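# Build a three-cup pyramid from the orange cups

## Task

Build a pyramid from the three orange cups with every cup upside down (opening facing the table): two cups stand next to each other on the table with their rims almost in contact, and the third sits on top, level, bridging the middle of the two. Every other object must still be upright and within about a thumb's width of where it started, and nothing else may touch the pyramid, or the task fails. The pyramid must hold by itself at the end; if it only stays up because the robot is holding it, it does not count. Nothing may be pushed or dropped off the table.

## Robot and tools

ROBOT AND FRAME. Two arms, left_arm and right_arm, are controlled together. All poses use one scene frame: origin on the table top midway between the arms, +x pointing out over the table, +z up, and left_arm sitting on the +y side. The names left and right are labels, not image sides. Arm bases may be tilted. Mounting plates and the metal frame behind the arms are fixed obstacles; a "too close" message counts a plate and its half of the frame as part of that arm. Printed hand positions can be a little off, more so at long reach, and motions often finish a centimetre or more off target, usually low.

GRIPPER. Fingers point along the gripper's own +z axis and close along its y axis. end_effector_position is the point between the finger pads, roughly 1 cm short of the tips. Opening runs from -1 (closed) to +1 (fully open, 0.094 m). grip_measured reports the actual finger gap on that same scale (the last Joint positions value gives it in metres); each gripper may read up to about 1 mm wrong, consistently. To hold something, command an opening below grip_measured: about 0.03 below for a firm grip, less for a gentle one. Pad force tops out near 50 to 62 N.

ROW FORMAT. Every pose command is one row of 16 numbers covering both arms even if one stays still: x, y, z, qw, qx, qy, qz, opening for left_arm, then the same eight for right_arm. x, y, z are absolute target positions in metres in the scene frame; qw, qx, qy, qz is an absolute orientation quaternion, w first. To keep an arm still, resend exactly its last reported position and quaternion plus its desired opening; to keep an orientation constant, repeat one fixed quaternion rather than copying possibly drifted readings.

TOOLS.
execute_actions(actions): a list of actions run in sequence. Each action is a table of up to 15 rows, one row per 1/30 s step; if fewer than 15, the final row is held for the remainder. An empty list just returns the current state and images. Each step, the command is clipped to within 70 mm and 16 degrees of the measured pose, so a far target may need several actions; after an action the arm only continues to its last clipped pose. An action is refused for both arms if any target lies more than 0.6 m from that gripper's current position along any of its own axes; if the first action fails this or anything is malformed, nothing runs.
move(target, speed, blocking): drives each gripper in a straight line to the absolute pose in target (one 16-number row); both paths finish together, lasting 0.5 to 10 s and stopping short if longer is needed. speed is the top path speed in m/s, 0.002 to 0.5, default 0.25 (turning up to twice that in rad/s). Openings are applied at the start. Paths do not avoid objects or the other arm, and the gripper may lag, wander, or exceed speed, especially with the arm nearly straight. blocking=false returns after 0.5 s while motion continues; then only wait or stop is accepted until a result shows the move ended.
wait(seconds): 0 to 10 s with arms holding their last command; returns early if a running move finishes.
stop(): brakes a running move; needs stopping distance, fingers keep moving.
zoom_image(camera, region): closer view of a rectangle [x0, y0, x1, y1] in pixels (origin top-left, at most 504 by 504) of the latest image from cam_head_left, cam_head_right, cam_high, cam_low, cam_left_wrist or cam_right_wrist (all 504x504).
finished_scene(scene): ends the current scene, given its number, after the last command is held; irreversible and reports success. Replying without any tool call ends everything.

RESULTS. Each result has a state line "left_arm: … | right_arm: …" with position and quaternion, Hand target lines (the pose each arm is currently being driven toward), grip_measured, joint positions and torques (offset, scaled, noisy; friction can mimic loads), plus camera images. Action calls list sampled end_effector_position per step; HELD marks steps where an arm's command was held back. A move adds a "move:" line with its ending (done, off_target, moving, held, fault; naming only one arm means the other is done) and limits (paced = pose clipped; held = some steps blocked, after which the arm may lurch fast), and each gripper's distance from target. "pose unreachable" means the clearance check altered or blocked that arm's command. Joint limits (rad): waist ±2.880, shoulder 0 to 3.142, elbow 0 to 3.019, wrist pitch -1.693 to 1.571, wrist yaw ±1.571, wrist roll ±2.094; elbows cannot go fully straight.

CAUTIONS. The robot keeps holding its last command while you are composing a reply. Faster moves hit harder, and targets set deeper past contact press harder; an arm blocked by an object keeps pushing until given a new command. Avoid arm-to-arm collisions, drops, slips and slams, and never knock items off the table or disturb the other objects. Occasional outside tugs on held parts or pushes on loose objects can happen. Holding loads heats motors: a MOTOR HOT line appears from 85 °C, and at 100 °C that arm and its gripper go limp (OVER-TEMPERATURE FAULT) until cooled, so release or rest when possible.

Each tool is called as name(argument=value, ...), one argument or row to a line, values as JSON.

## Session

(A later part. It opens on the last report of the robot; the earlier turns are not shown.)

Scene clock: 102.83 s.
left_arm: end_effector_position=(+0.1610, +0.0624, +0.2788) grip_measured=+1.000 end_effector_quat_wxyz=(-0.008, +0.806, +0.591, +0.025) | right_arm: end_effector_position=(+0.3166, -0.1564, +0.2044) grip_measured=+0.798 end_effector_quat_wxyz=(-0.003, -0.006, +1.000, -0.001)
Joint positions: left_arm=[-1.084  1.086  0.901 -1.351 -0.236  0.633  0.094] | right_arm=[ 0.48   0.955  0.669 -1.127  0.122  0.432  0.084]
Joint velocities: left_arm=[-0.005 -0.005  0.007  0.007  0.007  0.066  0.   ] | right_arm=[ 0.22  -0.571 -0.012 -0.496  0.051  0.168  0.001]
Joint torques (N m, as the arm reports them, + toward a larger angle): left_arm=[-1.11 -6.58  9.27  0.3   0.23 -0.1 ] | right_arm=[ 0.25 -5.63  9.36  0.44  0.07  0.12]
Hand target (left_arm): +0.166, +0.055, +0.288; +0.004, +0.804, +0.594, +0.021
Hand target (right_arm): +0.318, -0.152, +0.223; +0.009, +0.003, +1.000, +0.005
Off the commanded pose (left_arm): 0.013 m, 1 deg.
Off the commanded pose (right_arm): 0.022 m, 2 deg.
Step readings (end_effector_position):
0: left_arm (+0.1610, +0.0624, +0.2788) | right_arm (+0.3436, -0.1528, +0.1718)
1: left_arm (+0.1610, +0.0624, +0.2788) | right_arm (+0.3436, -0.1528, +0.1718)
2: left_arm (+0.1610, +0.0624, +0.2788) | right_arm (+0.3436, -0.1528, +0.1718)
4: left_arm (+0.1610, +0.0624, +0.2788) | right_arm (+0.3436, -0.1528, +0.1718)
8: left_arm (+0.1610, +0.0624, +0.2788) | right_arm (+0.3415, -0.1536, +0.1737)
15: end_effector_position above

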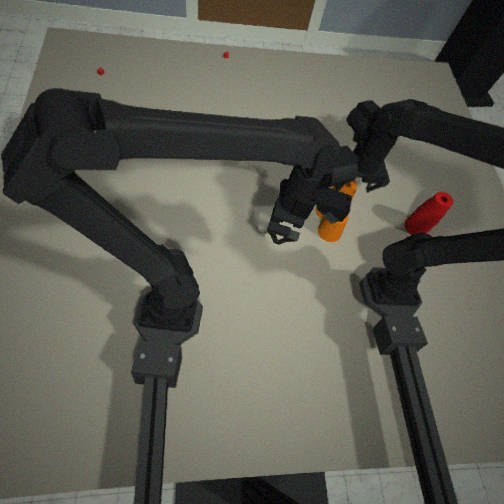

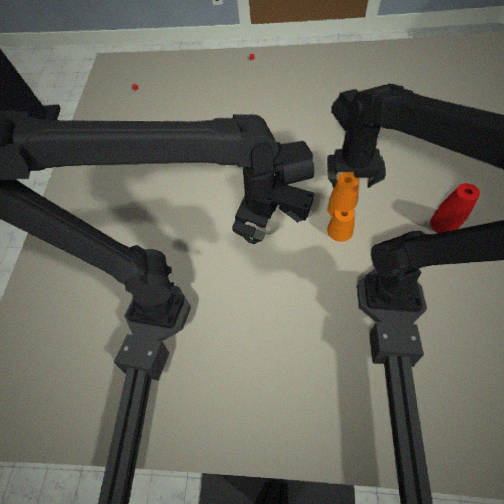

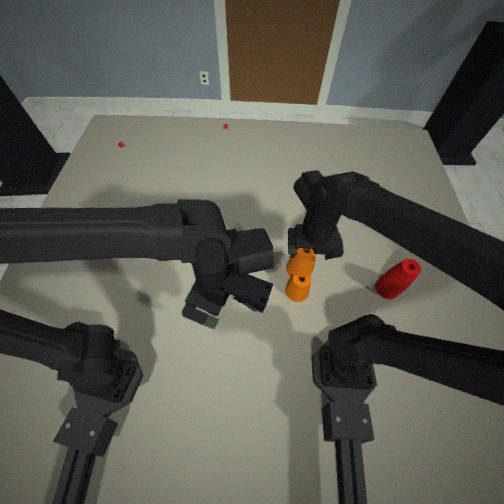

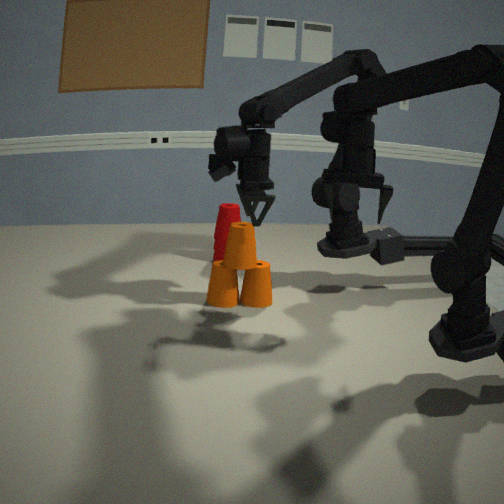

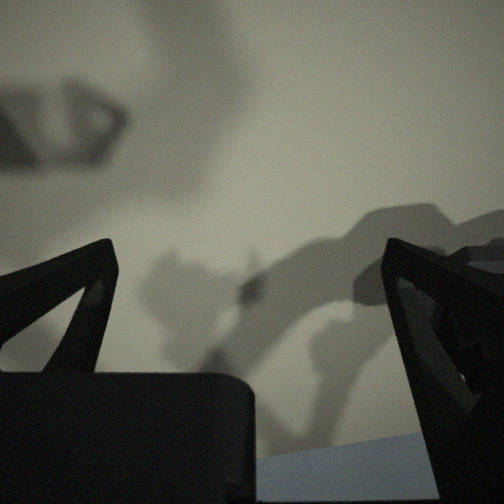

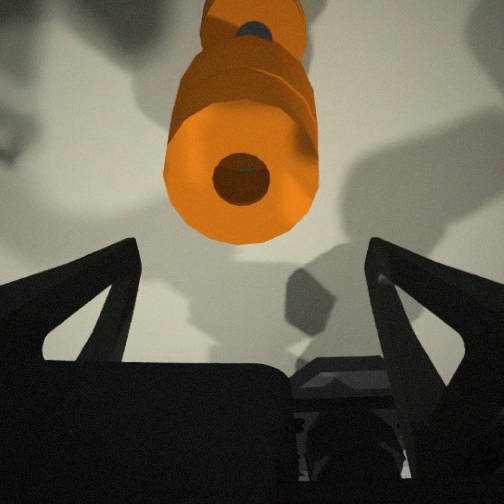

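execute_actions(
  actions=[],
)

zoom_image(
  camera="cam_low",
  region=[170, 190, 310, 320],
)

zoom_image(
  camera="cam_head_right",
  region=[300, 150, 400, 250],
)

Scene clock: 103.30 s.
left_arm: end_effector_position=(+0.1610, +0.0624, +0.2788) grip_measured=+1.000 end_effector_quat_wxyz=(-0.008, +0.806, +0.591, +0.025) | right_arm: end_effector_position=(+0.3101, -0.1569, +0.2144) grip_measured=+0.799 end_effector_quat_wxyz=(+0.002, -0.002, +1.000, +0.001)
Joint positions: left_arm=[-1.084  1.086  0.901 -1.351 -0.236  0.633  0.094] | right_arm=[ 0.495  0.914  0.669 -1.159  0.124  0.454  0.084]
Joint velocities: left_arm=[-0.005  0.005 -0.012 -0.002 -0.051 -0.022  0.   ] | right_arm=[-0.005 -0.005  0.012 -0.017 -0.007  0.022 -0.   ]
Joint torques (N m, as the arm reports them, + toward a larger angle): left_arm=[-0.75 -6.07  9.14  0.3   0.25 -0.1 ] | right_arm=[ 0.19 -4.65  9.76  0.21  0.08  0.1 ]
Hand target (left_arm): +0.166, +0.055, +0.288; +0.004, +0.804, +0.594, +0.021
Hand target (right_arm): +0.318, -0.152, +0.223; +0.009, +0.003, +1.000, +0.004
Off the commanded pose (left_arm): 0.013 m, 1 deg.
Off the commanded pose (right_arm): 0.015 m, 1 deg.

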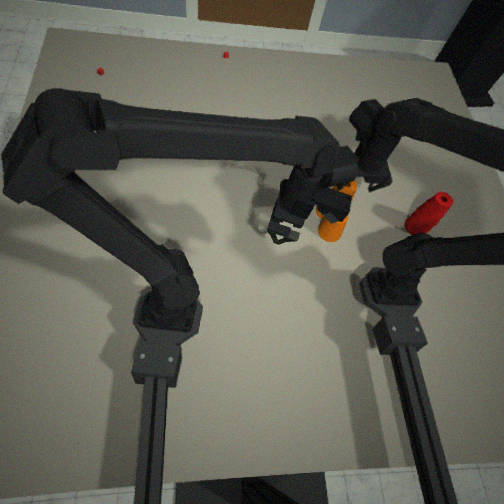

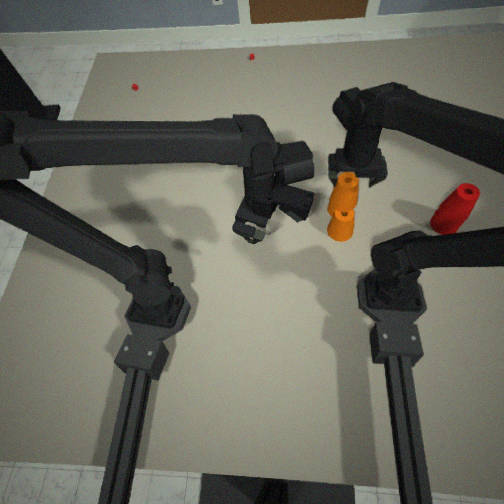

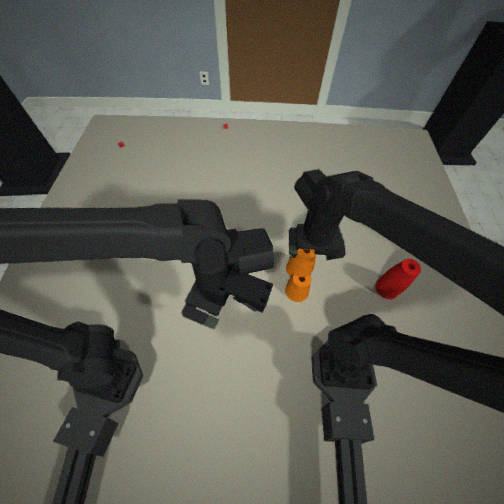

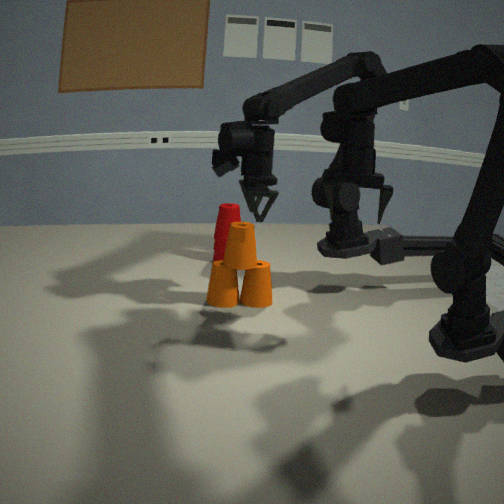

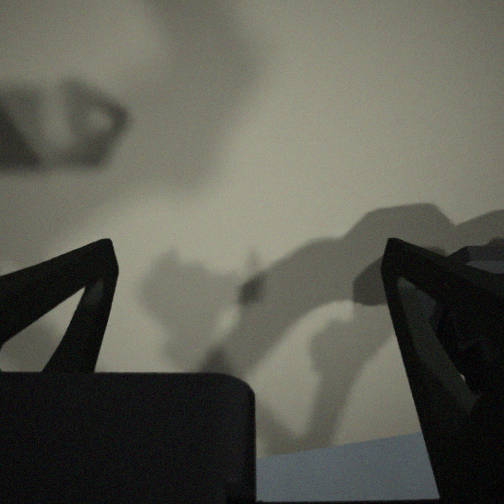

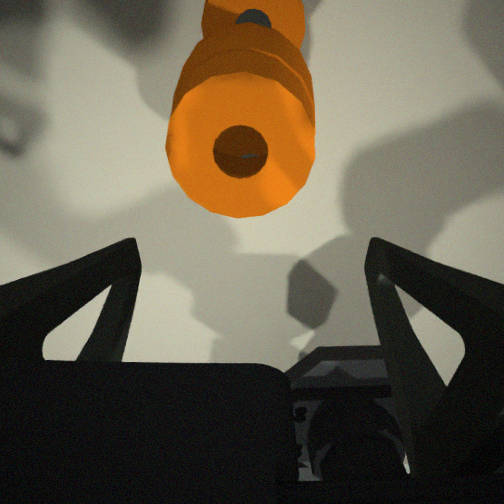

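Region (170, 190, 310, 320) of cam_low's 504x504 image, scaled by 3.600, with more detail than that image has; it fills the top 468 rows of this view, and the rest is white.

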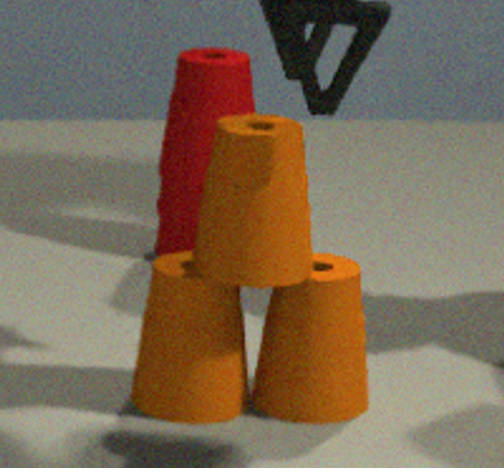

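Region (300, 150, 400, 250) of cam_head_right's 504x504 image, scaled by 5.040, with more detail than that image has.

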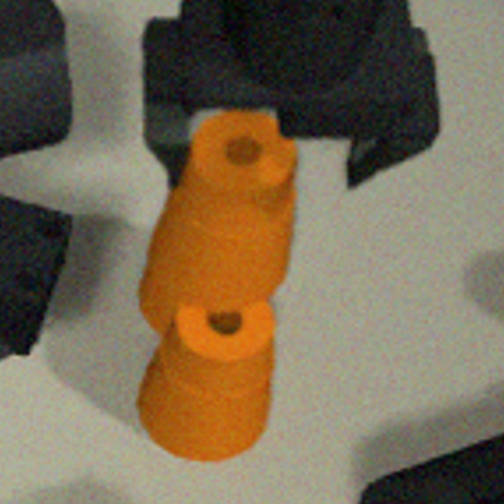

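finished_scene(
  scene=2,
)

The scene is finished: the task was done.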